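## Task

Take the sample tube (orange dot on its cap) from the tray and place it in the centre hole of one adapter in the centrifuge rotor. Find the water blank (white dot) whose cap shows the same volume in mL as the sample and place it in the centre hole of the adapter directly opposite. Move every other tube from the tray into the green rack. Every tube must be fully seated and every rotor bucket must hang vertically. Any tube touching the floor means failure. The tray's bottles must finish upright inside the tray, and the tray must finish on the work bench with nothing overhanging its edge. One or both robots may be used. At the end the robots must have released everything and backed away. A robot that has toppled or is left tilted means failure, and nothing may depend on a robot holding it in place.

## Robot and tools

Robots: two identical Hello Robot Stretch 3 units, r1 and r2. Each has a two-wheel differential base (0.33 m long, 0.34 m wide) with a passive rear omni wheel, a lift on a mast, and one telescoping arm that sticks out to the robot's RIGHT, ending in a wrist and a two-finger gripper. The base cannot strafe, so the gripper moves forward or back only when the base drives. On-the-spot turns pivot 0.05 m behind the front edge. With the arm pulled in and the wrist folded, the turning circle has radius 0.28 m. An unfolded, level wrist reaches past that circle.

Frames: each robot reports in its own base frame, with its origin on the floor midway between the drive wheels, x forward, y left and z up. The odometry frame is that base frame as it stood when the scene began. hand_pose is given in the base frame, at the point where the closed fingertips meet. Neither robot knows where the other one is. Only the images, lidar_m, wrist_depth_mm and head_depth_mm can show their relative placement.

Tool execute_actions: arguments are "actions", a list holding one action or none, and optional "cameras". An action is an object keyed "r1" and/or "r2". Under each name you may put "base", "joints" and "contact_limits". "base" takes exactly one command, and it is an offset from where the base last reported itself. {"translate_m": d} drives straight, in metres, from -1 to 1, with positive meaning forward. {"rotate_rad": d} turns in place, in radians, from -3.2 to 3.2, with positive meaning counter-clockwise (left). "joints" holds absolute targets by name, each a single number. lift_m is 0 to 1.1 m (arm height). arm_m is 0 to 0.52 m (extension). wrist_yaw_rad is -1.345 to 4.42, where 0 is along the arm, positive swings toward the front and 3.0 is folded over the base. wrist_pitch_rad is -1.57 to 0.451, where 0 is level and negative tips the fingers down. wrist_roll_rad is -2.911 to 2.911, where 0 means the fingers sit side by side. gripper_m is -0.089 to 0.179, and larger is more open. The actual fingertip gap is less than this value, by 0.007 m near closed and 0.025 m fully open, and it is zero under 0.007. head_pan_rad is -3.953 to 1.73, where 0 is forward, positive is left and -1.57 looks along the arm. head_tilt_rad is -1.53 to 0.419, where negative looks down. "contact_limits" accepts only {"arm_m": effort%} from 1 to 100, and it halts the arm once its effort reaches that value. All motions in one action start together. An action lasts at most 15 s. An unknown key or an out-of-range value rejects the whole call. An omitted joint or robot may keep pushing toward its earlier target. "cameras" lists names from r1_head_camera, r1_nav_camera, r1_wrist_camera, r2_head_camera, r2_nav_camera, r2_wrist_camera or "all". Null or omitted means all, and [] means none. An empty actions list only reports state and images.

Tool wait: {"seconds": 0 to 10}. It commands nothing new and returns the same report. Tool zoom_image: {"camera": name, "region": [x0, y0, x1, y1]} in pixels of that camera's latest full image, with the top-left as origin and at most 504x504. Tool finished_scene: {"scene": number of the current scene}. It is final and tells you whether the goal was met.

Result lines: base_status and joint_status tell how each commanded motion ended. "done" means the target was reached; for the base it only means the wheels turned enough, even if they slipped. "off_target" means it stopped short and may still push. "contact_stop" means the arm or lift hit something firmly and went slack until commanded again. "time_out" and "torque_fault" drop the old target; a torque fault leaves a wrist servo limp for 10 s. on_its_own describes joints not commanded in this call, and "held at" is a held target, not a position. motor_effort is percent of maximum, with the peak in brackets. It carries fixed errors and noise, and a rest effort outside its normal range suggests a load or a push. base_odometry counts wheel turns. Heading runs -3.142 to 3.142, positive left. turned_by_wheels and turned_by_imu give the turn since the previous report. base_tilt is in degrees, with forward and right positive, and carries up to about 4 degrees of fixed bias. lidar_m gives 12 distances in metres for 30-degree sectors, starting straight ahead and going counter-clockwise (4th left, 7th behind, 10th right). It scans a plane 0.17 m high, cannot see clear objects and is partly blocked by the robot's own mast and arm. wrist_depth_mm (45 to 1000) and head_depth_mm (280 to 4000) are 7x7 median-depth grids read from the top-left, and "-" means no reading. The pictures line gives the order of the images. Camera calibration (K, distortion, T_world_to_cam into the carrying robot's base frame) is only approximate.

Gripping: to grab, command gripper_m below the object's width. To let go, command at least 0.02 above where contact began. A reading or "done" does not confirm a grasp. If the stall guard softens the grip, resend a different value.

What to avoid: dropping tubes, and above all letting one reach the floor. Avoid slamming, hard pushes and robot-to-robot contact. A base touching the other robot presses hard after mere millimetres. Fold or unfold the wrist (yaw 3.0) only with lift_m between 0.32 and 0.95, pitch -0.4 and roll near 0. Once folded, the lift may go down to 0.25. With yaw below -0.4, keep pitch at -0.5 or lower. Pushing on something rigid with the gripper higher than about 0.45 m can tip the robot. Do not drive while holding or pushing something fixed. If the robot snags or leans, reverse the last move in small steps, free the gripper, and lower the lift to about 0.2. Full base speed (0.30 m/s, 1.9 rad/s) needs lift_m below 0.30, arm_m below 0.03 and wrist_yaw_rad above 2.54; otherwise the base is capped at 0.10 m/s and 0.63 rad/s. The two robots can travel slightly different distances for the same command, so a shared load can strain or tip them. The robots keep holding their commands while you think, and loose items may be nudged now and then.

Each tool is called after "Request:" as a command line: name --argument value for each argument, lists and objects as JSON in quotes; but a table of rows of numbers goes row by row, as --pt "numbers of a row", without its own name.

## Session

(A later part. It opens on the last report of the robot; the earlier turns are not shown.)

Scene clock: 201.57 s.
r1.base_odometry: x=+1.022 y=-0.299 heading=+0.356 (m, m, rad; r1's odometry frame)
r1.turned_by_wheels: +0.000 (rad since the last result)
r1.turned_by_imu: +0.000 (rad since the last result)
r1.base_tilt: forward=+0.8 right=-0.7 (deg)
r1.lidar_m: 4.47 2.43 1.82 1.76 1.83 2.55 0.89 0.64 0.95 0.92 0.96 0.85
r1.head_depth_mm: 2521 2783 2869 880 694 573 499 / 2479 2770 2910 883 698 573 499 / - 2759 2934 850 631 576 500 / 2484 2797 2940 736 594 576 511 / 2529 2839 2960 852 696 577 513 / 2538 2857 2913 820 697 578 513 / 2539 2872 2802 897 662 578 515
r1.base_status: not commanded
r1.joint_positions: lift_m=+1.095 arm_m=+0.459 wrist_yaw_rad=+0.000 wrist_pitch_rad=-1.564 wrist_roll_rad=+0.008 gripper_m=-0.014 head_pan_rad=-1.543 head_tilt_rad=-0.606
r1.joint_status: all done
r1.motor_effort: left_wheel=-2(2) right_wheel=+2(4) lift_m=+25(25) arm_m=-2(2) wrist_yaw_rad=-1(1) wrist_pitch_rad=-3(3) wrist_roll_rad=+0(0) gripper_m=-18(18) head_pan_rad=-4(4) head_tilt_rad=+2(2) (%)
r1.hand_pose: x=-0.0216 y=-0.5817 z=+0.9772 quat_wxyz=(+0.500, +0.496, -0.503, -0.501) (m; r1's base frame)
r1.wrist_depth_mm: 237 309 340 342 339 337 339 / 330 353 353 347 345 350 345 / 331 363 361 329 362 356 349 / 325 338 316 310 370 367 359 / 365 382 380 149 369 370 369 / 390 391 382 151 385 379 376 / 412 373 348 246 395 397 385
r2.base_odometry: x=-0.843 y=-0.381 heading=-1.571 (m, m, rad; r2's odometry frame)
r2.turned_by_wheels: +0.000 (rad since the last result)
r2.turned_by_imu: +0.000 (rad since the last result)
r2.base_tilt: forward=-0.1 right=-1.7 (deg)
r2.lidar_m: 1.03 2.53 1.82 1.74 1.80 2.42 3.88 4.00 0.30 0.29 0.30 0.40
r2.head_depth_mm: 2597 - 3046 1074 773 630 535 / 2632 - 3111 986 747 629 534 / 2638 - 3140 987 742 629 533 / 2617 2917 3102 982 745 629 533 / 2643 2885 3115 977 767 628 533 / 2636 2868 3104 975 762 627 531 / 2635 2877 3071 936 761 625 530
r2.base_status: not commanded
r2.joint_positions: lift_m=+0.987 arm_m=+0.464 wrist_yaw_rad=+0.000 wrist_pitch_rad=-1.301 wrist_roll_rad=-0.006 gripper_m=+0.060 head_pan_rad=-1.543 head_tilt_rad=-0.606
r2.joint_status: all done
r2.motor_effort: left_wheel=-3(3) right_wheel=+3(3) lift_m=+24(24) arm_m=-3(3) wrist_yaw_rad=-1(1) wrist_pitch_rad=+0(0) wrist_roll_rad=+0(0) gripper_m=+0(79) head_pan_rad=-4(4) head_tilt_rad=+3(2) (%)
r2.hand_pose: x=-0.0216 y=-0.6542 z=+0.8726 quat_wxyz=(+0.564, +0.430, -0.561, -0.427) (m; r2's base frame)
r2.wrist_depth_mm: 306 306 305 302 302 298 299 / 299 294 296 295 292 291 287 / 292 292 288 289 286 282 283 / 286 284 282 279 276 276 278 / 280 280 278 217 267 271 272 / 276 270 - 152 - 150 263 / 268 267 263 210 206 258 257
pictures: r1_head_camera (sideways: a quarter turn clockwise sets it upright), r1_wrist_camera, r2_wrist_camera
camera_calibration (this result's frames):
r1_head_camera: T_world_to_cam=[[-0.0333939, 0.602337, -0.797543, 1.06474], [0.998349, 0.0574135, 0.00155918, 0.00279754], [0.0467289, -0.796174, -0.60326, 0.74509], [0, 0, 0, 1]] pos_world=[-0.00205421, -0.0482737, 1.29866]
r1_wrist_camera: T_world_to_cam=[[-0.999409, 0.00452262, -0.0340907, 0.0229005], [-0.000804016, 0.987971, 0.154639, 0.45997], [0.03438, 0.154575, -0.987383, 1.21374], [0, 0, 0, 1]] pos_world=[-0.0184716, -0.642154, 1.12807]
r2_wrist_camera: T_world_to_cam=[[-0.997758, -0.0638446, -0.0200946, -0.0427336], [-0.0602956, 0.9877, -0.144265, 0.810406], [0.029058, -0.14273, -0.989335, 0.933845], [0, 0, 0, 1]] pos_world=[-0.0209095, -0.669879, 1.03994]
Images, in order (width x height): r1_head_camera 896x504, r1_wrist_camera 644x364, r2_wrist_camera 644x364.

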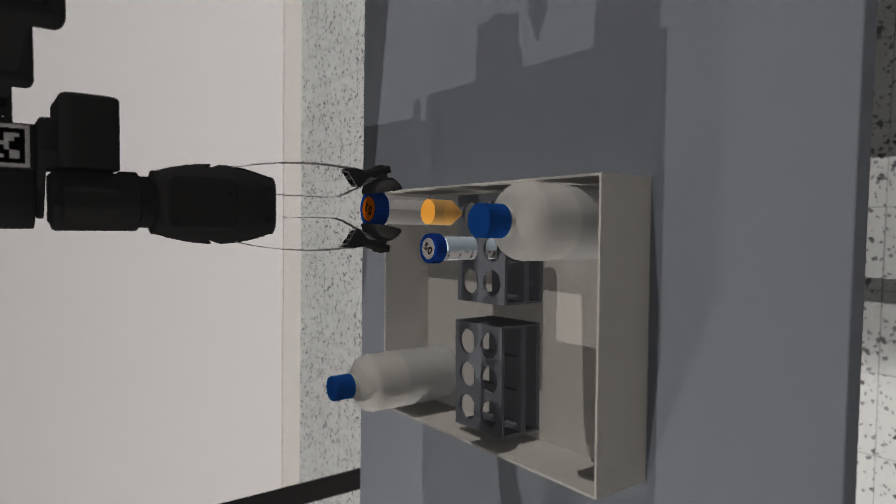

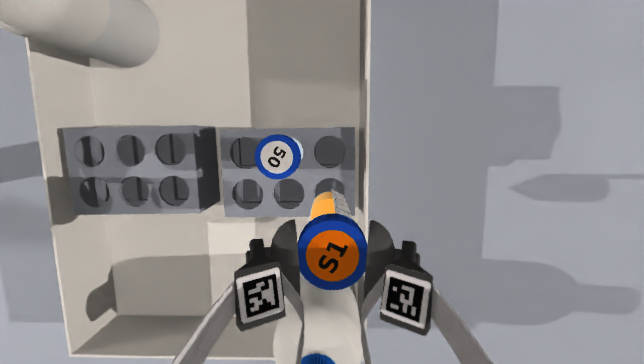

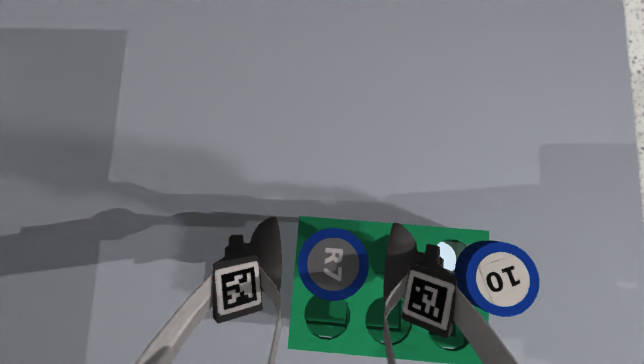

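Request:
execute_actions --actions '[{"r1":{"base":{"translate_m":-0.04},"joints":{"lift_m":1.1}},"r2":{"joints":{"lift_m":1.03}}}]' --cameras '[]'

Request:
execute_actions --actions '[{"r1":{"base":{"translate_m":-0.58}},"r2":{"base":{"translate_m":0.579},"joints":{"lift_m":1.035,"gripper_m":0.058,"arm_m":0.455}}}]' --cameras '["r2_wrist_camera"]'

Scene clock: 205.60 s.
r1.base_odometry: x=+0.984 y=-0.313 heading=+0.356 (m, m, rad; r1's odometry frame)
r1.turned_by_wheels: +0.000 (rad since the last result)
r1.turned_by_imu: +0.000 (rad since the last result)
r1.base_tilt: forward=+0.9 right=-0.9 (deg)
r1.lidar_m: 4.52 2.43 1.82 1.76 1.83 2.54 0.89 0.61 0.95 0.92 0.96 0.88
r1.head_depth_mm: 2512 2770 2886 879 693 572 497 / 2526 2738 2897 883 695 573 499 / - 2763 2904 854 696 575 500 / 2515 2828 2968 848 586 575 512 / 2534 2819 2930 881 676 576 513 / 2535 2794 2988 832 698 577 513 / 2560 2822 3001 858 677 577 514
r1.base_status: done
r1.joint_positions: lift_m=+1.100 arm_m=+0.459 wrist_yaw_rad=+0.000 wrist_pitch_rad=-1.564 wrist_roll_rad=+0.008 gripper_m=-0.014 head_pan_rad=-1.543 head_tilt_rad=-0.606
r1.joint_status: all done
r1.motor_effort: left_wheel=-2(6) right_wheel=+4(5) lift_m=+24(23) arm_m=-2(2) wrist_yaw_rad=-1(1) wrist_pitch_rad=-3(3) wrist_roll_rad=+0(0) gripper_m=-18(18) head_pan_rad=-4(4) head_tilt_rad=+2(2) (%)
r1.hand_pose: x=-0.0216 y=-0.5817 z=+0.9822 quat_wxyz=(+0.500, +0.496, -0.503, -0.501) (m; r1's base frame)
r1.wrist_depth_mm: 272 346 350 342 353 342 335 / 345 361 356 357 354 350 350 / 330 357 308 361 361 359 354 / 318 325 310 365 374 368 371 / 350 386 380 149 380 381 377 / 373 394 392 151 386 393 384 / 370 377 250 367 402 403 396
r2.base_odometry: x=-0.843 y=-0.381 heading=-1.571 (m, m, rad; r2's odometry frame)
r2.turned_by_wheels: +0.000 (rad since the last result)
r2.turned_by_imu: +0.001 (rad since the last result)
r2.base_tilt: forward=-0.1 right=-1.9 (deg)
r2.lidar_m: 1.04 2.53 1.82 1.74 1.80 2.43 3.87 3.99 0.30 0.29 0.30 0.40
r2.head_depth_mm: 2562 2897 3042 1078 773 633 537 / 2589 2851 3071 990 748 631 535 / 2593 - 3043 986 740 629 535 / 2638 2866 3021 980 742 627 532 / 2635 2894 3096 979 766 628 531 / 2626 2909 3108 978 765 628 531 / 2649 2914 3076 935 761 625 529
r2.base_status: not commanded
r2.joint_positions: lift_m=+1.030 arm_m=+0.464 wrist_yaw_rad=+0.000 wrist_pitch_rad=-1.301 wrist_roll_rad=-0.006 gripper_m=+0.060 head_pan_rad=-1.543 head_tilt_rad=-0.606
r2.joint_status: all done
r2.motor_effort: left_wheel=-4(3) right_wheel=+3(3) lift_m=+37(39) arm_m=-3(3) wrist_yaw_rad=+0(0) wrist_pitch_rad=+0(0) wrist_roll_rad=+0(0) gripper_m=+0(0) head_pan_rad=-4(4) head_tilt_rad=+3(2) (%)
r2.hand_pose: x=-0.0216 y=-0.6542 z=+0.9150 quat_wxyz=(+0.564, +0.430, -0.561, -0.427) (m; r2's base frame)
r2.wrist_depth_mm: 355 349 352 348 346 346 - / 353 345 341 338 336 336 - / 339 335 335 331 331 329 - / 332 325 325 322 324 315 321 / 322 320 321 258 311 314 314 / 317 313 - 300 - 303 303 / 308 308 306 299 297 299 299
pictures: none
No camera images: the call's "cameras" was empty. Leave "cameras" out to get every camera's image.

Scene clock: 212.73 s.
r1.base_odometry: x=+0.441 y=-0.516 heading=+0.356 (m, m, rad; r1's odometry frame)
r1.turned_by_wheels: +0.000 (rad since the last result)
r1.turned_by_imu: +0.001 (rad since the last result)
r1.base_tilt: forward=+0.9 right=-0.7 (deg)
r1.lidar_m: 1.44 2.45 1.83 1.77 1.85 2.57 0.84 0.32 0.28 0.26 0.95 1.32
r1.head_depth_mm: 2509 2733 923 909 899 780 680 / 2516 2750 2914 2128 998 842 807 / - 2782 2944 2075 1582 1292 1133 / 2504 2794 2970 887 697 576 501 / 2525 2856 2953 889 697 576 500 / 2510 2859 2958 893 702 578 502 / 2571 2835 2962 896 704 578 503
r1.base_status: done
r1.joint_positions: lift_m=+1.100 arm_m=+0.459 wrist_yaw_rad=+0.000 wrist_pitch_rad=-1.564 wrist_roll_rad=+0.008 gripper_m=-0.014 head_pan_rad=-1.543 head_tilt_rad=-0.606
r1.joint_status: not commanded
r1.motor_effort: left_wheel=-3(5) right_wheel=+4(6) lift_m=+25(25) arm_m=-2(2) wrist_yaw_rad=-1(0) wrist_pitch_rad=-3(3) wrist_roll_rad=+0(0) gripper_m=-17(18) head_pan_rad=-4(3) head_tilt_rad=+2(2) (%)
r1.hand_pose: x=-0.0216 y=-0.5817 z=+0.9822 quat_wxyz=(+0.500, +0.496, -0.503, -0.501) (m; r1's base frame)
r1.wrist_depth_mm: 355 356 354 351 559 467 313 / 369 363 361 356 558 469 311 / 372 375 368 366 580 480 319 / 383 382 381 371 583 482 323 / 393 392 388 149 602 474 332 / 404 397 395 152 613 473 342 / 425 409 404 407 - 430 349
r2.base_odometry: x=-0.844 y=-0.960 heading=-1.572 (m, m, rad; r2's odometry frame)
r2.turned_by_wheels: +0.000 (rad since the last result)
r2.turned_by_imu: -0.001 (rad since the last result)
r2.base_tilt: forward=-0.2 right=-1.6 (deg)
r2.lidar_m: 1.24 2.56 1.83 1.76 1.81 2.44 4.45 0.40 0.29 0.27 0.28 0.38
r2.head_depth_mm: 2563 2911 3081 933 725 602 535 / 2542 2942 3087 916 739 598 534 / 2547 - 3022 915 731 599 534 / 2626 2830 3054 826 729 597 532 / 2621 2905 3053 977 766 612 532 / 2605 2868 3109 982 765 627 531 / 2621 2864 3069 974 764 626 530
r2.base_status: done
r2.joint_positions: lift_m=+1.035 arm_m=+0.455 wrist_yaw_rad=+0.000 wrist_pitch_rad=-1.301 wrist_roll_rad=-0.006 gripper_m=+0.058 head_pan_rad=-1.543 head_tilt_rad=-0.606
r2.joint_status: all done
r2.motor_effort: left_wheel=-3(3) right_wheel=+3(7) lift_m=+37(39) arm_m=-3(6) wrist_yaw_rad=+0(0) wrist_pitch_rad=+0(0) wrist_roll_rad=+0(0) gripper_m=+0(19) head_pan_rad=-4(4) head_tilt_rad=+3(2) (%)
r2.hand_pose: x=-0.0216 y=-0.6452 z=+0.9200 quat_wxyz=(+0.564, +0.430, -0.561, -0.427) (m; r2's base frame)
r2.wrist_depth_mm: 362 359 357 195 351 353 348 / 350 349 344 196 334 325 299 / 344 341 334 282 334 331 289 / 338 332 332 325 322 322 286 / 329 322 321 264 290 285 260 / 322 320 - 251 - 252 249 / 313 314 306 301 299 298 246
pictures: r2_wrist_camera
camera_calibration (this result's frames):
r2_wrist_camera: T_world_to_cam=[[-0.997758, -0.0638442, -0.0200949, -0.0412055], [-0.0602953, 0.987701, -0.144262, 0.808354], [0.029058, -0.142727, -0.989335, 0.982046], [0, 0, 0, 1]] pos_world=[-0.0209095, -0.660878, 1.08736]
Images, in order (width x height): r2_wrist_camera 644x364.

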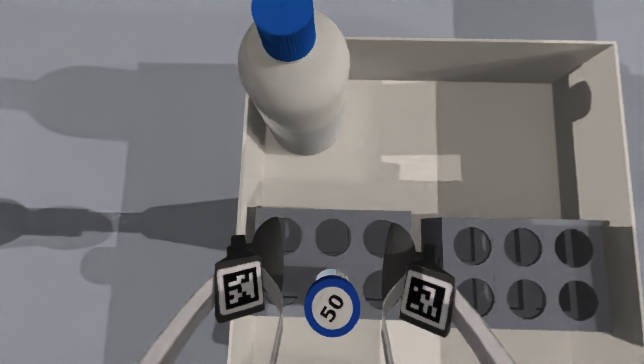

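Request:
execute_actions --actions '[{"r1":{"base":{"translate_m":-0.04},"joints":{"arm_m":0.415,"head_tilt_rad":-0.75,"head_pan_rad":-1.6}},"r2":{"joints":{"lift_m":0.989,"arm_m":0.423}}}]' --cameras '["r2_wrist_camera"]'

Request:
execute_actions --actions '[{"r1":{"base":{"translate_m":-0.04}},"r2":{"joints":{"gripper_m":-0.015}}}]' --cameras '[]'

Request:
execute_actions --actions '[{"r1":{"base":{"translate_m":-0.04}},"r2":{"joints":{"lift_m":1.085}}}]' --cameras '["r2_wrist_camera","r2_head_camera"]'

Scene clock: 216.80 s.
r1.base_odometry: x=+0.403 y=-0.529 heading=+0.356 (m, m, rad; r1's odometry frame)
r1.turned_by_wheels: +0.000 (rad since the last result)
r1.turned_by_imu: +0.000 (rad since the last result)
r1.base_tilt: forward=+0.8 right=-0.8 (deg)
r1.lidar_m: 1.48 2.47 1.83 1.77 1.85 2.57 0.84 0.32 0.26 0.26 0.27 1.32
r1.head_depth_mm: 707 774 829 724 692 697 681 / 2564 2833 2147 986 868 740 686 / 2548 2843 2223 1723 1088 1125 1086 / - 2850 2062 824 654 555 1090 / 2599 2862 952 753 623 533 1117 / 2541 2867 952 757 623 532 1140 / 2553 2851 957 757 627 535 1135
r1.base_status: done
r1.joint_positions: lift_m=+1.100 arm_m=+0.415 wrist_yaw_rad=+0.000 wrist_pitch_rad=-1.564 wrist_roll_rad=+0.008 gripper_m=-0.014 head_pan_rad=-1.593 head_tilt_rad=-0.741
r1.joint_status: all done
r1.motor_effort: left_wheel=-2(6) right_wheel=+4(5) lift_m=+24(24) arm_m=-2(0) wrist_yaw_rad=+0(0) wrist_pitch_rad=-3(3) wrist_roll_rad=+0(0) gripper_m=-18(17) head_pan_rad=-4(11) head_tilt_rad=-3(15) (%)
r1.hand_pose: x=-0.0216 y=-0.5377 z=+0.9822 quat_wxyz=(+0.500, +0.496, -0.503, -0.501) (m; r1's base frame)
r1.wrist_depth_mm: 361 350 354 - 547 405 302 / 365 364 356 - 549 402 307 / 375 375 370 - 581 403 314 / 385 379 381 380 575 400 325 / 391 392 385 149 605 399 364 / 403 396 395 150 567 399 337 / 418 410 399 406 - 369 349
r2.base_odometry: x=-0.844 y=-0.960 heading=-1.572 (m, m, rad; r2's odometry frame)
r2.turned_by_wheels: +0.000 (rad since the last result)
r2.turned_by_imu: +0.001 (rad since the last result)
r2.base_tilt: forward=-0.2 right=-1.7 (deg)
r2.lidar_m: 1.24 2.55 1.84 1.76 1.81 2.44 4.45 0.40 0.29 0.28 0.28 0.38
r2.head_depth_mm: 2598 - 3029 931 726 600 535 / 2634 - 3054 915 740 599 535 / 2627 - - 917 729 598 534 / 2632 2854 3087 818 730 596 533 / 2612 2862 3077 978 763 613 532 / 2638 2871 3109 979 764 627 530 / 2667 2887 3111 972 759 625 531
r2.base_status: not commanded
r2.joint_positions: lift_m=+0.989 arm_m=+0.423 wrist_yaw_rad=+0.000 wrist_pitch_rad=-1.301 wrist_roll_rad=-0.006 gripper_m=+0.058 head_pan_rad=-1.543 head_tilt_rad=-0.606
r2.joint_status: all done
r2.motor_effort: left_wheel=-3(2) right_wheel=+3(3) lift_m=+23(34) arm_m=-3(0) wrist_yaw_rad=-1(0) wrist_pitch_rad=+0(0) wrist_roll_rad=+0(0) gripper_m=+0(0) head_pan_rad=-4(4) head_tilt_rad=+2(2) (%)
r2.hand_pose: x=-0.0216 y=-0.6132 z=+0.8746 quat_wxyz=(+0.564, +0.430, -0.561, -0.427) (m; r2's base frame)
r2.wrist_depth_mm: 311 308 302 176 294 290 267 / 301 300 290 248 290 288 279 / 295 293 287 289 286 284 275 / 289 286 273 222 238 218 215 / 281 281 275 214 237 212 213 / 274 270 - 152 - 211 234 / 267 267 264 261 259 260 255
pictures: r2_wrist_camera
camera_calibration (this result's frames):
r2_wrist_camera: T_world_to_cam=[[-0.997758, -0.0638443, -0.0200948, -0.0400751], [-0.0602954, 0.987701, -0.144262, 0.770197], [0.029058, -0.142727, -0.989335, 0.941691], [0, 0, 0, 1]] pos_world=[-0.0209095, -0.628878, 1.04195]
Images, in order (width x height): r2_wrist_camera 644x364.

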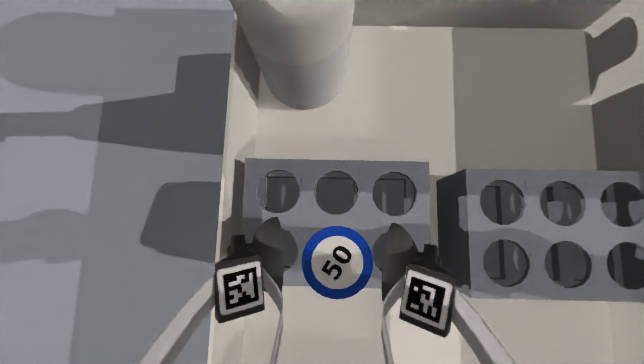

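Scene clock: 218.13 s.
r1.base_odometry: x=+0.366 y=-0.543 heading=+0.356 (m, m, rad; r1's odometry frame)
r1.turned_by_wheels: +0.000 (rad since the last result)
r1.turned_by_imu: +0.000 (rad since the last result)
r1.base_tilt: forward=+0.9 right=-0.9 (deg)
r1.lidar_m: 1.52 2.48 1.83 1.77 1.84 2.57 0.84 0.32 0.24 0.28 0.27 1.32
r1.head_depth_mm: 680 783 855 695 594 579 660 / 2470 838 875 856 830 729 684 / 2551 2791 2227 1076 915 774 777 / - 2848 2131 1820 1476 1289 1133 / 2573 2847 948 750 623 543 886 / 2561 2811 951 752 624 534 1135 / 2575 2813 953 754 626 535 1141
r1.base_status: done
r1.joint_positions: lift_m=+1.100 arm_m=+0.415 wrist_yaw_rad=+0.000 wrist_pitch_rad=-1.564 wrist_roll_rad=+0.008 gripper_m=-0.014 head_pan_rad=-1.593 head_tilt_rad=-0.741
r1.joint_status: not commanded
r1.motor_effort: left_wheel=-2(7) right_wheel=+4(5) lift_m=+24(24) arm_m=-2(2) wrist_yaw_rad=+0(1) wrist_pitch_rad=-3(3) wrist_roll_rad=+0(0) gripper_m=-18(17) head_pan_rad=-3(4) head_tilt_rad=-3(3) (%)
r1.hand_pose: x=-0.0216 y=-0.5377 z=+0.9822 quat_wxyz=(+0.500, +0.496, -0.503, -0.501) (m; r1's base frame)
r1.wrist_depth_mm: 351 354 352 - 551 330 300 / 363 359 359 - 525 331 311 / 371 367 368 - 564 330 369 / 381 377 377 - 576 329 354 / 388 386 385 148 605 334 395 / 407 405 399 151 491 344 400 / 423 416 410 - - 354 354
r2.base_odometry: x=-0.844 y=-0.960 heading=-1.572 (m, m, rad; r2's odometry frame)
r2.turned_by_wheels: +0.000 (rad since the last result)
r2.turned_by_imu: +0.000 (rad since the last result)
r2.base_tilt: forward=-0.2 right=-1.7 (deg)
r2.lidar_m: 1.24 2.54 1.83 1.76 1.82 2.44 4.44 0.40 0.29 0.28 0.28 0.38
r2.head_depth_mm: 2617 - 3088 931 724 601 535 / 2615 - 3049 918 740 600 535 / 2626 - - 908 729 599 534 / 2649 2888 3070 818 731 597 532 / 2625 2869 3094 978 765 612 532 / 2599 2893 3072 973 762 625 532 / 2609 2867 3084 973 763 625 530
r2.base_status: not commanded
r2.joint_positions: lift_m=+0.989 arm_m=+0.423 wrist_yaw_rad=+0.000 wrist_pitch_rad=-1.301 wrist_roll_rad=-0.006 gripper_m=-0.014 head_pan_rad=-1.543 head_tilt_rad=-0.606
r2.joint_status: all done
r2.motor_effort: left_wheel=-2(3) right_wheel=+3(3) lift_m=+23(23) arm_m=-3(3) wrist_yaw_rad=+0(0) wrist_pitch_rad=+0(0) wrist_roll_rad=+0(0) gripper_m=-16(92) head_pan_rad=-4(4) head_tilt_rad=+2(2) (%)
r2.hand_pose: x=-0.0216 y=-0.6132 z=+0.8746 quat_wxyz=(+0.564, +0.430, -0.561, -0.427) (m; r2's base frame)
r2.wrist_depth_mm: 311 305 306 177 297 295 266 / 303 302 285 248 291 289 278 / 295 292 288 287 286 284 274 / 290 286 273 221 239 218 216 / 281 280 223 214 236 213 212 / 273 274 270 149 263 214 233 / 270 268 262 263 261 259 257
pictures: none
No camera images: the call's "cameras" was empty. Leave "cameras" out to get every camera's image.

Scene clock: 219.83 s.
r1.base_odometry: x=+0.328 y=-0.557 heading=+0.356 (m, m, rad; r1's odometry frame)
r1.turned_by_wheels: +0.000 (rad since the last result)
r1.turned_by_imu: +0.000 (rad since the last result)
r1.base_tilt: forward=+0.9 right=-0.9 (deg)
r1.lidar_m: 1.56 2.47 1.83 1.77 1.85 2.56 3.51 0.32 0.24 0.23 0.28 1.32
r1.head_depth_mm: 680 780 855 752 564 530 659 / 706 782 849 726 691 699 684 / 2567 2772 2210 1018 868 743 685 / - 2848 2215 1766 1478 1278 1132 / 2550 2885 985 798 1415 1238 1044 / 2557 2836 953 753 625 533 1115 / 2575 2872 951 756 626 534 1137
r1.base_status: done
r1.joint_positions: lift_m=+1.100 arm_m=+0.415 wrist_yaw_rad=+0.000 wrist_pitch_rad=-1.564 wrist_roll_rad=+0.008 gripper_m=-0.014 head_pan_rad=-1.593 head_tilt_rad=-0.741
r1.joint_status: not commanded
r1.motor_effort: left_wheel=-2(5) right_wheel=+3(5) lift_m=+24(24) arm_m=-2(2) wrist_yaw_rad=-1(1) wrist_pitch_rad=-3(3) wrist_roll_rad=+0(0) gripper_m=-18(18) head_pan_rad=-4(4) head_tilt_rad=-3(3) (%)
r1.hand_pose: x=-0.0216 y=-0.5377 z=+0.9822 quat_wxyz=(+0.500, +0.496, -0.503, -0.501) (m; r1's base frame)
r1.wrist_depth_mm: 355 349 355 - 531 303 304 / 364 361 362 - 541 310 366 / 374 370 375 - 533 318 367 / 382 383 377 - 536 333 358 / 389 391 388 149 464 334 391 / 402 397 396 151 383 343 406 / 421 407 410 - 498 345 411
r2.base_odometry: x=-0.844 y=-0.960 heading=-1.572 (m, m, rad; r2's odometry frame)
r2.turned_by_wheels: +0.000 (rad since the last result)
r2.turned_by_imu: +0.000 (rad since the last result)
r2.base_tilt: forward=-0.4 right=-1.7 (deg)
r2.lidar_m: 1.24 2.55 1.84 1.76 1.81 2.43 4.44 0.40 0.29 0.27 0.28 0.38
r2.head_depth_mm: 2683 2823 3039 930 727 600 535 / - 2879 3111 913 740 600 535 / - - 3035 908 741 601 533 / 2586 2890 3067 816 741 597 533 / 2612 2874 3070 981 764 611 533 / 2647 2876 3075 971 765 625 531 / 2634 2873 3064 972 762 627 528
r2.base_status: not commanded
r2.joint_positions: lift_m=+1.085 arm_m=+0.423 wrist_yaw_rad=+0.000 wrist_pitch_rad=-1.301 wrist_roll_rad=-0.006 gripper_m=-0.014 head_pan_rad=-1.543 head_tilt_rad=-0.606
r2.joint_status: all done
r2.motor_effort: left_wheel=-3(4) right_wheel=+3(3) lift_m=+38(39) arm_m=-3(3) wrist_yaw_rad=+0(0) wrist_pitch_rad=+0(0) wrist_roll_rad=+0(0) gripper_m=-15(16) head_pan_rad=-5(4) head_tilt_rad=+2(1) (%)
r2.hand_pose: x=-0.0216 y=-0.6132 z=+0.9700 quat_wxyz=(+0.564, +0.430, -0.561, -0.427) (m; r2's base frame)
r2.wrist_depth_mm: 415 418 415 249 410 395 401 / 405 405 395 254 385 372 387 / 395 392 395 379 381 379 378 / 387 387 384 365 373 363 372 / 374 377 373 312 336 307 358 / 369 367 368 149 344 355 351 / 362 362 353 352 347 336 344
pictures: r2_head_camera (sideways: a quarter turn clockwise sets it upright), r2_wrist_camera
camera_calibration (this result's frames):
r2_head_camera: T_world_to_cam=[[-0.0767195, 0.54501, -0.834912, 1.10348], [0.997029, 0.0476529, -0.0605097, 0.0727022], [0.00680758, -0.837074, -0.547047, 0.664762], [0, 0, 0, 1]] pos_world=[0.00764682, -0.0484177, 1.28936]
r2_wrist_camera: T_world_to_cam=[[-0.997758, -0.0638448, -0.0200949, -0.0381585], [-0.0602959, 0.987701, -0.144262, 0.783957], [0.0290581, -0.142727, -0.989335, 1.03606], [0, 0, 0, 1]] pos_world=[-0.0209095, -0.628878, 1.13734]
Images, in order (width x height): r2_head_camera 896x504, r2_wrist_camera 644x364.

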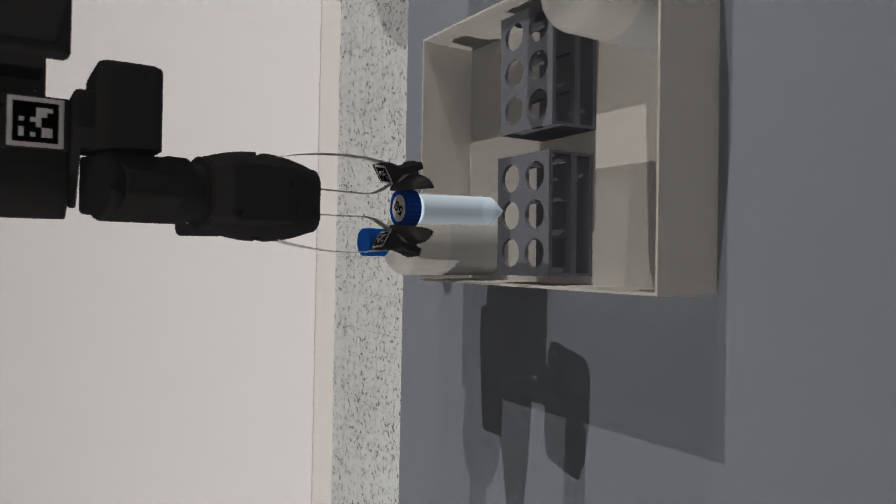

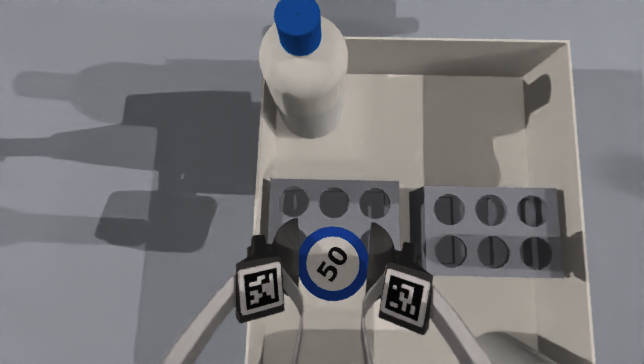

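Request:
execute_actions --actions '[{"r1":{"base":{"translate_m":-0.535},"joints":{"lift_m":1.07}},"r2":{"base":{"translate_m":-0.617}}}]' --cameras '["r2_wrist_camera","r1_wrist_camera"]'

Scene clock: 229.40 s.
r1.base_odometry: x=-0.173 y=-0.744 heading=+0.356 (m, m, rad; r1's odometry frame)
r1.turned_by_wheels: +0.000 (rad since the last result)
r1.turned_by_imu: +0.001 (rad since the last result)
r1.base_tilt: forward=+0.9 right=-0.9 (deg)
r1.lidar_m: 2.09 2.48 1.84 1.78 1.86 2.58 2.99 0.30 0.23 0.22 0.23 0.32
r1.head_depth_mm: 2546 2811 2268 1817 1467 724 671 / 2471 2803 2202 747 566 517 649 / 687 771 842 759 567 518 649 / - 804 844 748 647 519 650 / 667 769 862 776 628 520 652 / 666 767 863 779 635 522 652 / 668 767 842 750 664 521 654
r1.base_status: done
r1.joint_positions: lift_m=+1.070 arm_m=+0.415 wrist_yaw_rad=+0.000 wrist_pitch_rad=-1.564 wrist_roll_rad=+0.008 gripper_m=-0.014 head_pan_rad=-1.593 head_tilt_rad=-0.741
r1.joint_status: all done
r1.motor_effort: left_wheel=-3(6) right_wheel=+4(6) lift_m=+20(25) arm_m=-2(2) wrist_yaw_rad=-1(0) wrist_pitch_rad=-3(3) wrist_roll_rad=+0(0) gripper_m=-18(17) head_pan_rad=-3(3) head_tilt_rad=-3(3) (%)
r1.hand_pose: x=-0.0216 y=-0.5377 z=+0.9524 quat_wxyz=(+0.500, +0.496, -0.503, -0.501) (m; r1's base frame)
r1.wrist_depth_mm: 309 353 346 359 275 - - / 350 353 332 349 286 - - / 378 362 351 353 319 - - / 351 370 346 358 335 - - / 360 376 372 148 307 - - / 368 385 359 152 313 - - / 335 396 392 390 325 - -
r2.base_odometry: x=-0.843 y=-0.343 heading=-1.572 (m, m, rad; r2's odometry frame)
r2.turned_by_wheels: +0.000 (rad since the last result)
r2.turned_by_imu: +0.003 (rad since the last result)
r2.base_tilt: forward=-0.2 right=-1.8 (deg)
r2.lidar_m: 1.04 2.53 1.81 1.74 1.80 2.43 3.84 3.97 0.30 0.29 0.30 0.40
r2.head_depth_mm: 2659 2833 3011 2423 772 633 535 / - 2865 3031 992 768 632 534 / - - 3078 832 740 628 533 / 2641 2836 3031 909 745 629 533 / 2618 2907 3061 980 764 628 532 / 2623 2921 3081 976 762 626 531 / 2654 2919 3095 972 762 624 529
r2.base_status: done
r2.joint_positions: lift_m=+1.085 arm_m=+0.423 wrist_yaw_rad=+0.000 wrist_pitch_rad=-1.301 wrist_roll_rad=-0.006 gripper_m=-0.014 head_pan_rad=-1.543 head_tilt_rad=-0.606
r2.joint_status: not commanded
r2.motor_effort: left_wheel=-3(7) right_wheel=+3(5) lift_m=+38(38) arm_m=-3(3) wrist_yaw_rad=+0(0) wrist_pitch_rad=+0(0) wrist_roll_rad=+0(0) gripper_m=-16(15) head_pan_rad=-4(4) head_tilt_rad=+2(2) (%)
r2.hand_pose: x=-0.0216 y=-0.6132 z=+0.9700 quat_wxyz=(+0.564, +0.430, -0.561, -0.427) (m; r2's base frame)
r2.wrist_depth_mm: 418 413 413 406 403 404 - / 396 407 400 396 393 397 - / 395 391 394 394 384 384 - / 386 382 383 371 375 376 - / 380 371 374 253 373 367 - / 370 365 366 148 359 361 - / 358 359 358 355 354 355 -
pictures: r1_wrist_camera, r2_wrist_camera
camera_calibration (this result's frames):
r1_wrist_camera: T_world_to_cam=[[-0.999409, 0.00452269, -0.0340907, 0.021858], [-0.000804057, 0.98797, 0.154642, 0.420322], [0.03438, 0.154578, -0.987382, 1.18251], [0, 0, 0, 1]] pos_world=[-0.0184716, -0.598154, 1.10333]
r2_wrist_camera: T_world_to_cam=[[-0.997758, -0.0638448, -0.0200949, -0.0381584], [-0.0602958, 0.987701, -0.144262, 0.783957], [0.0290581, -0.142727, -0.989335, 1.03606], [0, 0, 0, 1]] pos_world=[-0.0209095, -0.628878, 1.13734]
Images, in order (width x height): r1_wrist_camera 644x364, r2_wrist_camera 644x364.

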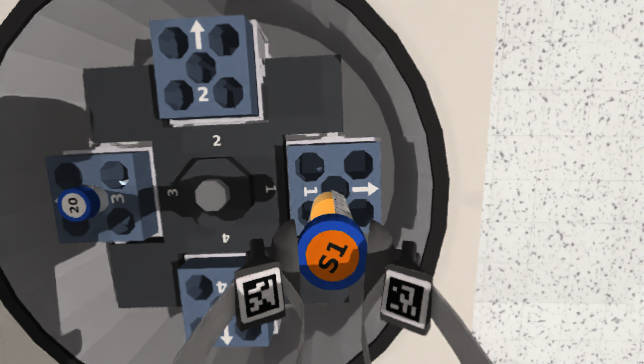

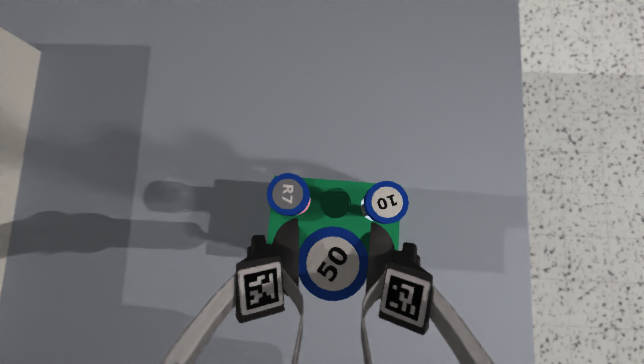

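Request:
execute_actions --actions '[{"r1":{"base":{"translate_m":-0.005},"joints":{"lift_m":1.0}},"r2":{"joints":{"lift_m":1.018}}}]' --cameras '["r2_wrist_camera","r1_wrist_camera","r2_head_camera"]'

Scene clock: 232.50 s.
r1.base_odometry: x=-0.178 y=-0.745 heading=+0.355 (m, m, rad; r1's odometry frame)
r1.turned_by_wheels: +0.000 (rad since the last result)
r1.turned_by_imu: +0.000 (rad since the last result)
r1.base_tilt: forward=+0.9 right=-0.7 (deg)
r1.lidar_m: 2.10 2.48 1.84 1.78 1.86 2.59 2.99 0.30 0.23 0.22 0.23 0.32
r1.head_depth_mm: - - 2276 1798 1469 737 669 / - 2784 2290 960 567 517 660 / - 788 832 751 568 517 650 / - - 844 736 641 518 651 / 670 770 861 776 628 520 651 / 667 768 859 777 634 520 652 / 669 769 840 742 662 522 653
r1.base_status: done
r1.joint_positions: lift_m=+1.000 arm_m=+0.415 wrist_yaw_rad=+0.000 wrist_pitch_rad=-1.564 wrist_roll_rad=+0.008 gripper_m=-0.014 head_pan_rad=-1.593 head_tilt_rad=-0.741
r1.joint_status: all done
r1.motor_effort: left_wheel=-3(7) right_wheel=+4(5) lift_m=+20(16) arm_m=-2(2) wrist_yaw_rad=-1(1) wrist_pitch_rad=-3(3) wrist_roll_rad=+0(0) gripper_m=-17(17) head_pan_rad=-3(3) head_tilt_rad=-3(3) (%)
r1.hand_pose: x=-0.0216 y=-0.5377 z=+0.8824 quat_wxyz=(+0.500, +0.496, -0.503, -0.501) (m; r1's base frame)
r1.wrist_depth_mm: 312 254 279 305 212 209 949 / 284 260 277 282 241 216 976 / 289 289 289 286 285 221 - / 274 295 291 269 286 225 - / 278 302 298 149 268 234 - / 316 313 306 152 239 240 - / 326 319 289 326 266 - -
r2.base_odometry: x=-0.843 y=-0.343 heading=-1.572 (m, m, rad; r2's odometry frame)
r2.turned_by_wheels: +0.000 (rad since the last result)
r2.turned_by_imu: +0.000 (rad since the last result)
r2.base_tilt: forward=-0.2 right=-1.8 (deg)
r2.lidar_m: 1.03 2.52 1.82 1.74 1.80 2.42 3.81 3.97 0.30 0.29 0.30 0.40
r2.head_depth_mm: 2546 - 3065 2425 769 632 536 / 2562 - 3090 990 773 631 534 / 2613 - 3064 987 740 630 535 / 2622 2871 3089 984 732 628 533 / 2660 2870 3064 984 763 628 532 / 2612 2881 3142 977 763 626 532 / 2670 2880 3083 970 762 625 531
r2.base_status: not commanded
r2.joint_positions: lift_m=+1.018 arm_m=+0.423 wrist_yaw_rad=+0.000 wrist_pitch_rad=-1.301 wrist_roll_rad=-0.006 gripper_m=-0.014 head_pan_rad=-1.543 head_tilt_rad=-0.606
r2.joint_status: all done
r2.motor_effort: left_wheel=-2(3) right_wheel=+3(3) lift_m=+24(34) arm_m=-3(3) wrist_yaw_rad=+0(0) wrist_pitch_rad=+0(0) wrist_roll_rad=+0(0) gripper_m=-16(15) head_pan_rad=-4(4) head_tilt_rad=+2(2) (%)
r2.hand_pose: x=-0.0216 y=-0.6132 z=+0.9036 quat_wxyz=(+0.564, +0.430, -0.561, -0.427) (m; r2's base frame)
r2.wrist_depth_mm: 341 339 340 335 334 334 - / 333 332 329 324 329 324 - / 329 326 321 317 319 316 - / 319 318 311 252 278 306 - / 312 310 309 247 303 301 - / 302 302 303 148 298 291 - / 297 292 294 295 290 287 998
pictures: r1_wrist_camera, r2_head_camera (sideways: a quarter turn clockwise sets it upright), r2_wrist_camera
camera_calibration (this result's frames):
r1_wrist_camera: T_world_to_cam=[[-0.999409, 0.00452281, -0.0340907, 0.0194715], [-0.000803929, 0.98797, 0.154642, 0.431147], [0.03438, 0.154578, -0.987382, 1.11338], [0, 0, 0, 1]] pos_world=[-0.0184716, -0.598153, 1.03333]
r2_head_camera: T_world_to_cam=[[-0.0767195, 0.54501, -0.834912, 1.10348], [0.997029, 0.0476528, -0.0605097, 0.0727022], [0.00680748, -0.837074, -0.547047, 0.664762], [0, 0, 0, 1]] pos_world=[0.00764681, -0.0484177, 1.28936]
r2_wrist_camera: T_world_to_cam=[[-0.997757, -0.063845, -0.020095, -0.0394928], [-0.0602961, 0.987701, -0.14426, 0.774373], [0.0290582, -0.142725, -0.989336, 0.970362], [0, 0, 0, 1]] pos_world=[-0.0209095, -0.628876, 1.07093]
Images, in order (width x height): r1_wrist_camera 644x364, r2_head_camera 896x504, r2_wrist_camera 644x364.

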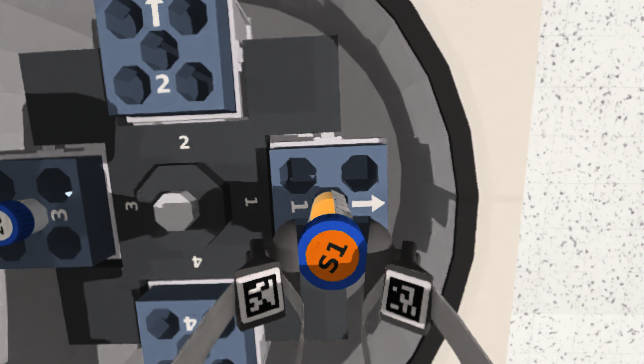

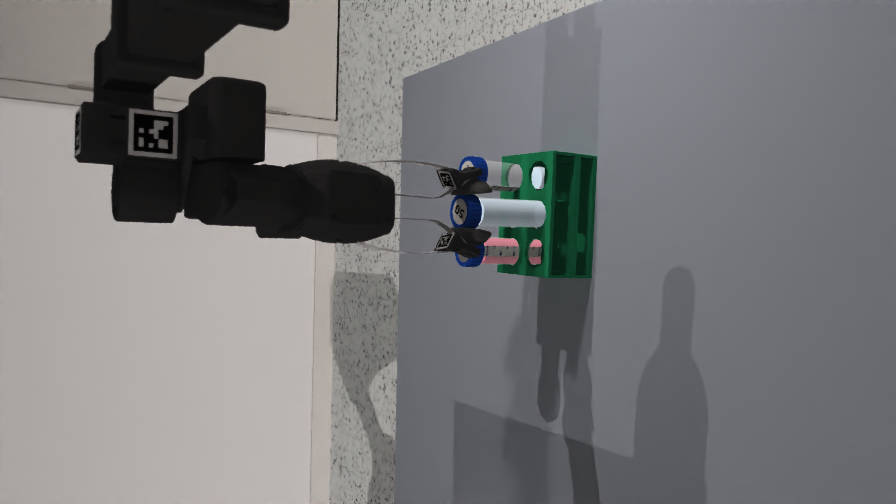

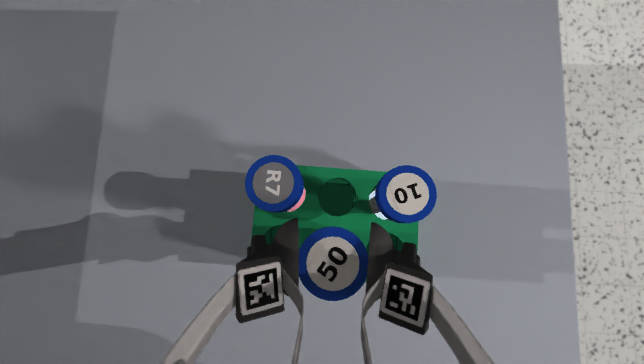

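Request:
execute_actions --actions '[{"r1":{"joints":{"lift_m":0.918,"arm_m":0.413}},"r2":{"joints":{"lift_m":0.987}}}]' --cameras '["r2_wrist_camera","r1_wrist_camera"]'

Scene clock: 235.53 s.
r1.base_odometry: x=-0.178 y=-0.745 heading=+0.355 (m, m, rad; r1's odometry frame)
r1.turned_by_wheels: +0.000 (rad since the last result)
r1.turned_by_imu: +0.000 (rad since the last result)
r1.base_tilt: forward=+0.9 right=-0.7 (deg)
r1.lidar_m: 2.09 2.47 1.84 1.78 1.86 2.59 2.98 0.30 0.23 0.22 0.23 0.32
r1.head_depth_mm: 2544 2789 - - 1399 738 671 / 2477 - 2191 963 567 518 658 / 657 - 831 751 568 518 649 / 668 768 - 736 643 520 648 / 668 769 862 779 626 520 651 / 669 771 862 776 632 520 651 / 667 766 843 742 663 522 654
r1.base_status: not commanded
r1.joint_positions: lift_m=+0.918 arm_m=+0.413 wrist_yaw_rad=+0.000 wrist_pitch_rad=-1.564 wrist_roll_rad=+0.008 gripper_m=-0.014 head_pan_rad=-1.593 head_tilt_rad=-0.741
r1.joint_status: all done
r1.motor_effort: left_wheel=-2(3) right_wheel=+4(5) lift_m=+20(20) arm_m=-2(0) wrist_yaw_rad=+0(0) wrist_pitch_rad=-3(3) wrist_roll_rad=+0(0) gripper_m=-17(18) head_pan_rad=-3(3) head_tilt_rad=-3(3) (%)
r1.hand_pose: x=-0.0216 y=-0.5357 z=+0.8004 quat_wxyz=(+0.500, +0.496, -0.503, -0.501) (m; r1's base frame)
r1.wrist_depth_mm: 179 173 198 196 192 134 133 / 179 180 201 202 245 137 137 / 209 209 206 206 257 148 141 / 212 199 211 184 249 157 143 / 217 195 214 149 254 164 147 / 223 204 223 151 227 162 151 / 232 228 230 228 263 155 156
r2.base_odometry: x=-0.843 y=-0.343 heading=-1.572 (m, m, rad; r2's odometry frame)
r2.turned_by_wheels: +0.000 (rad since the last result)
r2.turned_by_imu: +0.000 (rad since the last result)
r2.base_tilt: forward=-0.2 right=-1.7 (deg)
r2.lidar_m: 1.04 2.52 1.82 1.74 1.80 2.43 3.84 3.97 0.30 0.29 0.30 0.40
r2.head_depth_mm: 2622 - 3055 2459 775 633 536 / 2617 - 3087 992 769 633 534 / 2623 - - 981 730 629 533 / 2628 2899 3078 984 734 628 533 / 2603 2861 3092 981 762 627 532 / 2614 2870 3098 974 762 626 531 / 2632 2877 3085 972 762 624 529
r2.base_status: not commanded
r2.joint_positions: lift_m=+0.987 arm_m=+0.423 wrist_yaw_rad=+0.000 wrist_pitch_rad=-1.301 wrist_roll_rad=-0.006 gripper_m=-0.014 head_pan_rad=-1.543 head_tilt_rad=-0.606
r2.joint_status: all done
r2.motor_effort: left_wheel=-3(4) right_wheel=+3(3) lift_m=+24(25) arm_m=-3(3) wrist_yaw_rad=-1(0) wrist_pitch_rad=+0(0) wrist_roll_rad=+0(0) gripper_m=-15(16) head_pan_rad=-4(4) head_tilt_rad=+2(2) (%)
r2.hand_pose: x=-0.0216 y=-0.6132 z=+0.8726 quat_wxyz=(+0.564, +0.430, -0.561, -0.427) (m; r2's base frame)
r2.wrist_depth_mm: 307 306 303 301 297 298 - / 301 298 297 293 290 290 - / 293 292 290 287 286 283 - / 284 285 280 221 158 277 - / 278 278 274 214 214 272 272 / 274 273 271 148 264 267 265 / 268 268 263 265 262 257 260
pictures: r1_wrist_camera, r2_wrist_camera
camera_calibration (this result's frames):
r1_wrist_camera: T_world_to_cam=[[-0.999409, 0.0045229, -0.0340906, 0.0166669], [-0.000804522, 0.987967, 0.154662, 0.441832], [0.0343799, 0.154598, -0.987379, 1.03212], [0, 0, 0, 1]] pos_world=[-0.0184715, -0.596154, 0.951323]
r2_wrist_camera: T_world_to_cam=[[-0.997757, -0.0638448, -0.0200952, -0.0401154], [-0.060296, 0.987701, -0.144257, 0.769899], [0.0290581, -0.142722, -0.989336, 0.939696], [0, 0, 0, 1]] pos_world=[-0.0209095, -0.628876, 1.03993]
Images, in order (width x height): r1_wrist_camera 644x364, r2_wrist_camera 644x364.

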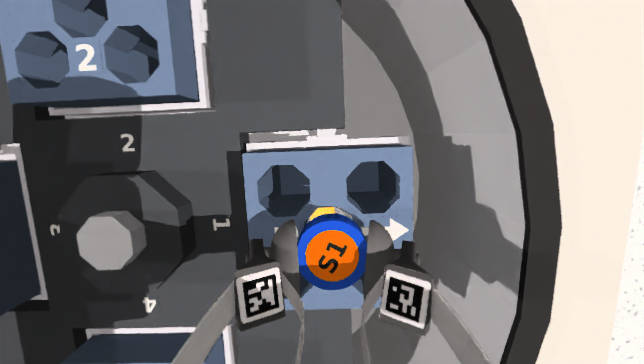

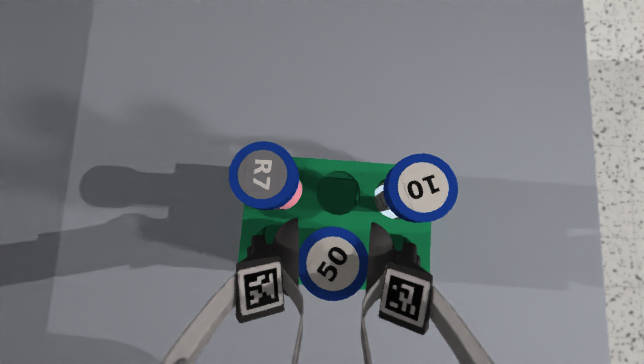

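Request:
execute_actions --actions '[{"r1":{"joints":{"gripper_m":0.062}},"r2":{"joints":{"gripper_m":0.058}}}]' --cameras '["r2_wrist_camera","r1_wrist_camera"]'

Request:
execute_actions --actions '[{"r1":{"joints":{"lift_m":1.08,"arm_m":0.1,"head_pan_rad":-1.35}},"r2":{"joints":{"lift_m":1.08,"arm_m":0.1,"head_pan_rad":-1.3}}}]' --cameras '["r2_head_camera","r1_head_camera","r1_nav_camera"]'

Scene clock: 238.97 s.
r1.base_odometry: x=-0.178 y=-0.745 heading=+0.355 (m, m, rad; r1's odometry frame)
r1.turned_by_wheels: +0.000 (rad since the last result)
r1.turned_by_imu: +0.000 (rad since the last result)
r1.base_tilt: forward=+0.9 right=-0.8 (deg)
r1.lidar_m: 2.09 2.48 1.84 1.78 1.86 2.59 2.98 0.30 0.22 0.22 0.23 0.32
r1.head_depth_mm: 2559 2814 - - 1408 740 671 / 2467 - 2198 962 567 518 659 / 656 - 830 749 568 518 647 / 669 767 - 742 643 519 650 / 668 770 860 776 627 519 649 / 669 769 863 780 633 520 650 / 668 768 841 742 662 521 652
r1.base_status: not commanded
r1.joint_positions: lift_m=+0.918 arm_m=+0.413 wrist_yaw_rad=+0.000 wrist_pitch_rad=-1.564 wrist_roll_rad=+0.008 gripper_m=+0.062 head_pan_rad=-1.593 head_tilt_rad=-0.741
r1.joint_status: all done
r1.motor_effort: left_wheel=-2(2) right_wheel=+4(4) lift_m=+20(20) arm_m=-2(2) wrist_yaw_rad=-1(1) wrist_pitch_rad=-3(3) wrist_roll_rad=+0(0) gripper_m=+0(88) head_pan_rad=-3(3) head_tilt_rad=-3(3) (%)
r1.hand_pose: x=-0.0216 y=-0.5357 z=+0.8004 quat_wxyz=(+0.500, +0.496, -0.503, -0.501) (m; r1's base frame)
r1.wrist_depth_mm: 179 174 198 197 192 134 134 / 178 180 201 200 247 137 137 / 210 207 207 203 259 148 141 / 214 201 211 183 248 157 143 / 218 195 215 158 233 163 147 / 224 204 - 193 - 164 151 / 229 228 226 226 256 153 156
r2.base_odometry: x=-0.843 y=-0.343 heading=-1.572 (m, m, rad; r2's odometry frame)
r2.turned_by_wheels: +0.000 (rad since the last result)
r2.turned_by_imu: +0.001 (rad since the last result)
r2.base_tilt: forward=-0.2 right=-1.8 (deg)
r2.lidar_m: 1.04 2.53 1.82 1.74 1.80 2.43 3.84 3.97 0.30 0.29 0.30 0.40
r2.head_depth_mm: 2582 - 2992 2451 771 631 536 / 2642 - 3045 988 771 631 535 / 2664 - - 984 728 629 533 / 2632 2881 3029 982 731 627 533 / 2618 2891 3060 978 765 627 531 / 2613 2876 3117 977 761 626 530 / 2662 2866 3087 972 759 624 530
r2.base_status: not commanded
r2.joint_positions: lift_m=+0.987 arm_m=+0.423 wrist_yaw_rad=+0.000 wrist_pitch_rad=-1.301 wrist_roll_rad=-0.006 gripper_m=+0.058 head_pan_rad=-1.543 head_tilt_rad=-0.606
r2.joint_status: all done
r2.motor_effort: left_wheel=-2(3) right_wheel=+3(4) lift_m=+24(24) arm_m=-3(3) wrist_yaw_rad=+0(0) wrist_pitch_rad=+0(0) wrist_roll_rad=+0(0) gripper_m=+0(80) head_pan_rad=-4(3) head_tilt_rad=+2(2) (%)
r2.hand_pose: x=-0.0216 y=-0.6132 z=+0.8726 quat_wxyz=(+0.564, +0.430, -0.561, -0.427) (m; r2's base frame)
r2.wrist_depth_mm: 308 306 303 301 299 296 - / 301 297 294 296 293 291 - / 292 289 291 287 284 283 - / 286 283 279 220 157 275 - / 280 279 275 215 217 271 271 / 270 272 - 151 - 265 264 / 267 268 265 260 260 261 260
pictures: r1_wrist_camera, r2_wrist_camera
camera_calibration (this result's frames):
r1_wrist_camera: T_world_to_cam=[[-0.999409, 0.00452336, -0.0340906, 0.0166672], [-0.000804073, 0.987967, 0.154662, 0.441832], [0.03438, 0.154598, -0.987379, 1.03212], [0, 0, 0, 1]] pos_world=[-0.0184716, -0.596154, 0.951323]
r2_wrist_camera: T_world_to_cam=[[-0.997758, -0.0638441, -0.0200952, -0.040115], [-0.0602952, 0.987702, -0.144257, 0.769899], [0.029058, -0.142722, -0.989336, 0.939696], [0, 0, 0, 1]] pos_world=[-0.0209095, -0.628876, 1.03993]
Images, in order (width x height): r1_wrist_camera 644x364, r2_wrist_camera 644x364.

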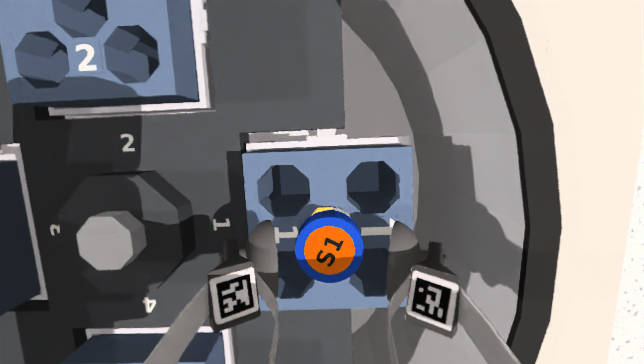

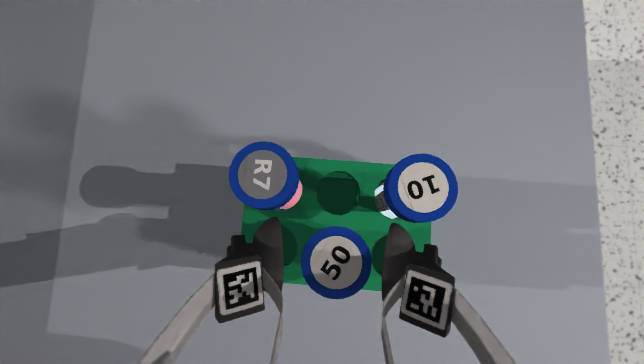

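Scene clock: 242.57 s.
r1.base_odometry: x=-0.178 y=-0.745 heading=+0.355 (m, m, rad; r1's odometry frame)
r1.turned_by_wheels: +0.000 (rad since the last result)
r1.turned_by_imu: +0.000 (rad since the last result)
r1.base_tilt: forward=+0.9 right=-0.8 (deg)
r1.lidar_m: 2.09 2.48 1.84 1.78 1.86 2.58 2.99 0.30 0.22 0.22 0.23 0.32
r1.head_depth_mm: 644 - - - 566 494 551 / 656 750 835 - 549 504 592 / 671 771 859 778 656 516 636 / 688 792 877 751 626 528 663 / 707 813 874 741 644 547 715 / 732 868 869 760 573 568 800 / 2840 3038 1270 692 571 590 906
r1.base_status: not commanded
r1.joint_positions: lift_m=+1.080 arm_m=+0.100 wrist_yaw_rad=+0.000 wrist_pitch_rad=-1.565 wrist_roll_rad=+0.008 gripper_m=+0.062 head_pan_rad=-1.357 head_tilt_rad=-0.741
r1.joint_status: all done
r1.motor_effort: left_wheel=-2(3) right_wheel=+4(5) lift_m=+24(24) arm_m=-2(0) wrist_yaw_rad=-1(1) wrist_pitch_rad=-3(3) wrist_roll_rad=+0(0) gripper_m=-1(0) head_pan_rad=+3(23) head_tilt_rad=-3(3) (%)
r1.hand_pose: x=-0.0216 y=-0.2227 z=+0.9622 quat_wxyz=(+0.500, +0.497, -0.503, -0.501) (m; r1's base frame)
r1.wrist_depth_mm: 361 356 340 348 289 - - / 304 408 388 296 293 - - / 311 306 304 301 299 - - / - - - 405 556 - - / - - - - - - - / - - - - - - - / - - - - - - -
r2.base_odometry: x=-0.843 y=-0.343 heading=-1.572 (m, m, rad; r2's odometry frame)
r2.turned_by_wheels: +0.000 (rad since the last result)
r2.turned_by_imu: +0.001 (rad since the last result)
r2.base_tilt: forward=-0.3 right=-1.9 (deg)
r2.lidar_m: 1.04 2.53 1.82 1.74 1.80 2.42 3.83 3.97 0.30 0.29 0.30 0.40
r2.head_depth_mm: 2523 2775 2985 - - 616 535 / 2608 2773 3054 990 728 648 534 / 2654 2923 3118 985 768 631 535 / 2711 2924 3164 980 766 628 534 / 2792 3003 3239 976 765 627 533 / 2831 3090 3335 926 766 627 531 / 2908 3205 3350 864 714 624 530
r2.base_status: not commanded
r2.joint_positions: lift_m=+1.080 arm_m=+0.100 wrist_yaw_rad=+0.000 wrist_pitch_rad=-1.301 wrist_roll_rad=-0.006 gripper_m=+0.058 head_pan_rad=-1.307 head_tilt_rad=-0.606
r2.joint_status: all done
r2.motor_effort: left_wheel=-3(3) right_wheel=+3(3) lift_m=+37(41) arm_m=-3(3) wrist_yaw_rad=+0(0) wrist_pitch_rad=+0(0) wrist_roll_rad=+0(0) gripper_m=+0(0) head_pan_rad=+4(28) head_tilt_rad=+2(2) (%)
r2.hand_pose: x=-0.0216 y=-0.2902 z=+0.9650 quat_wxyz=(+0.564, +0.430, -0.561, -0.427) (m; r2's base frame)
r2.wrist_depth_mm: 407 408 411 402 405 395 - / 398 404 399 394 388 388 - / 394 394 387 387 379 384 - / 383 383 379 376 374 372 - / 376 373 375 365 364 364 - / - - - 364 - - - / - - - - - - -
pictures: r1_head_camera (sideways: a quarter turn clockwise sets it upright), r1_nav_camera (sideways: a quarter turn counterclockwise sets it upright), r2_head_camera (sideways: a quarter turn clockwise sets it upright)
camera_calibration (this result's frames):
r1_head_camera: T_world_to_cam=[[-0.165795, 0.685006, -0.709422, 0.950695], [0.970604, 0.240621, 0.0055041, -0.00216845], [0.174472, -0.687655, -0.704763, 0.876341], [0, 0, 0, 1]] pos_world=[0.00682883, -0.0480895, 1.29207]
r1_nav_camera: T_world_to_cam=[[0.174878, -0.639411, 0.748714, -0.932912], [-0.96424, -0.265027, -0.00111835, 0.0559937], [0.199145, -0.721744, -0.662893, 0.821649], [0, 0, 0, 1]] pos_world=[0.0535097, 0.0113466, 1.24321]
r2_head_camera: T_world_to_cam=[[-0.202185, 0.511755, -0.835001, 1.10436], [0.958146, 0.279811, -0.060513, 0.0729437], [0.202675, -0.812288, -0.54691, 0.663389], [0, 0, 0, 1]] pos_world=[0.0189432, -0.046711, 1.28937]
Images, in order (width x height): r1_head_camera 896x504, r1_nav_camera 672x504, r2_head_camera 896x504.

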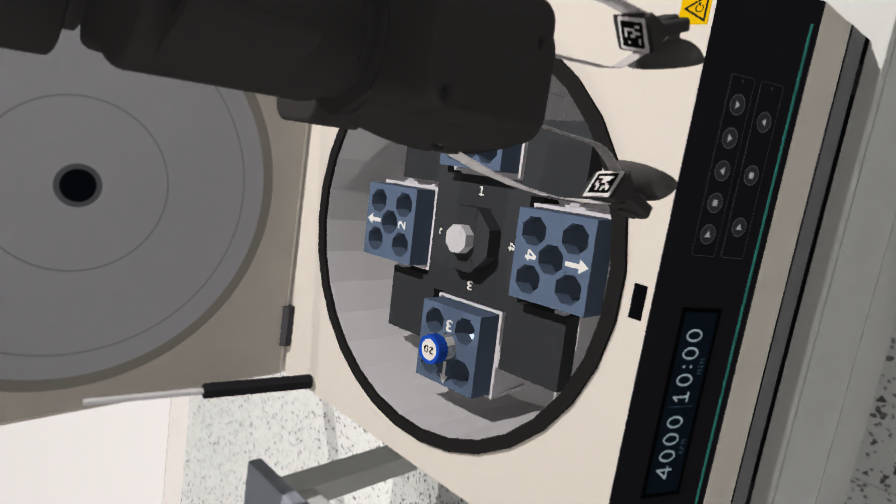

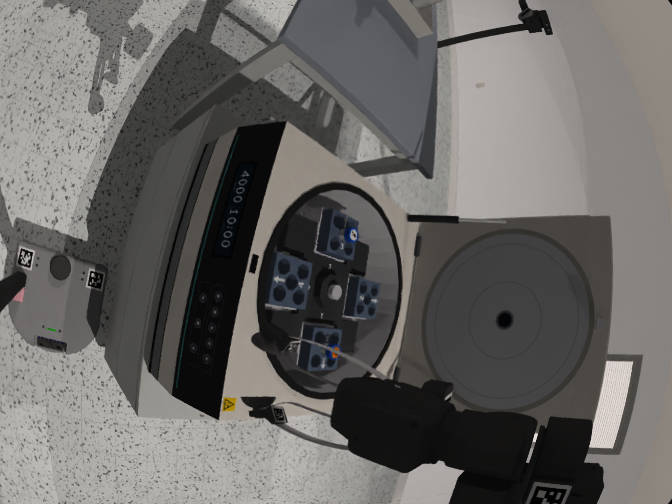

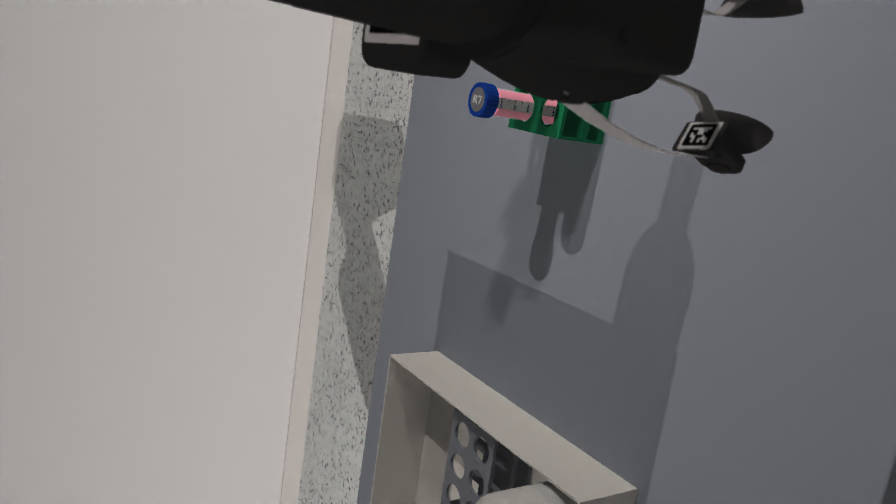

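Request:
finished_scene --scene 1

The scene is finished: the task was done.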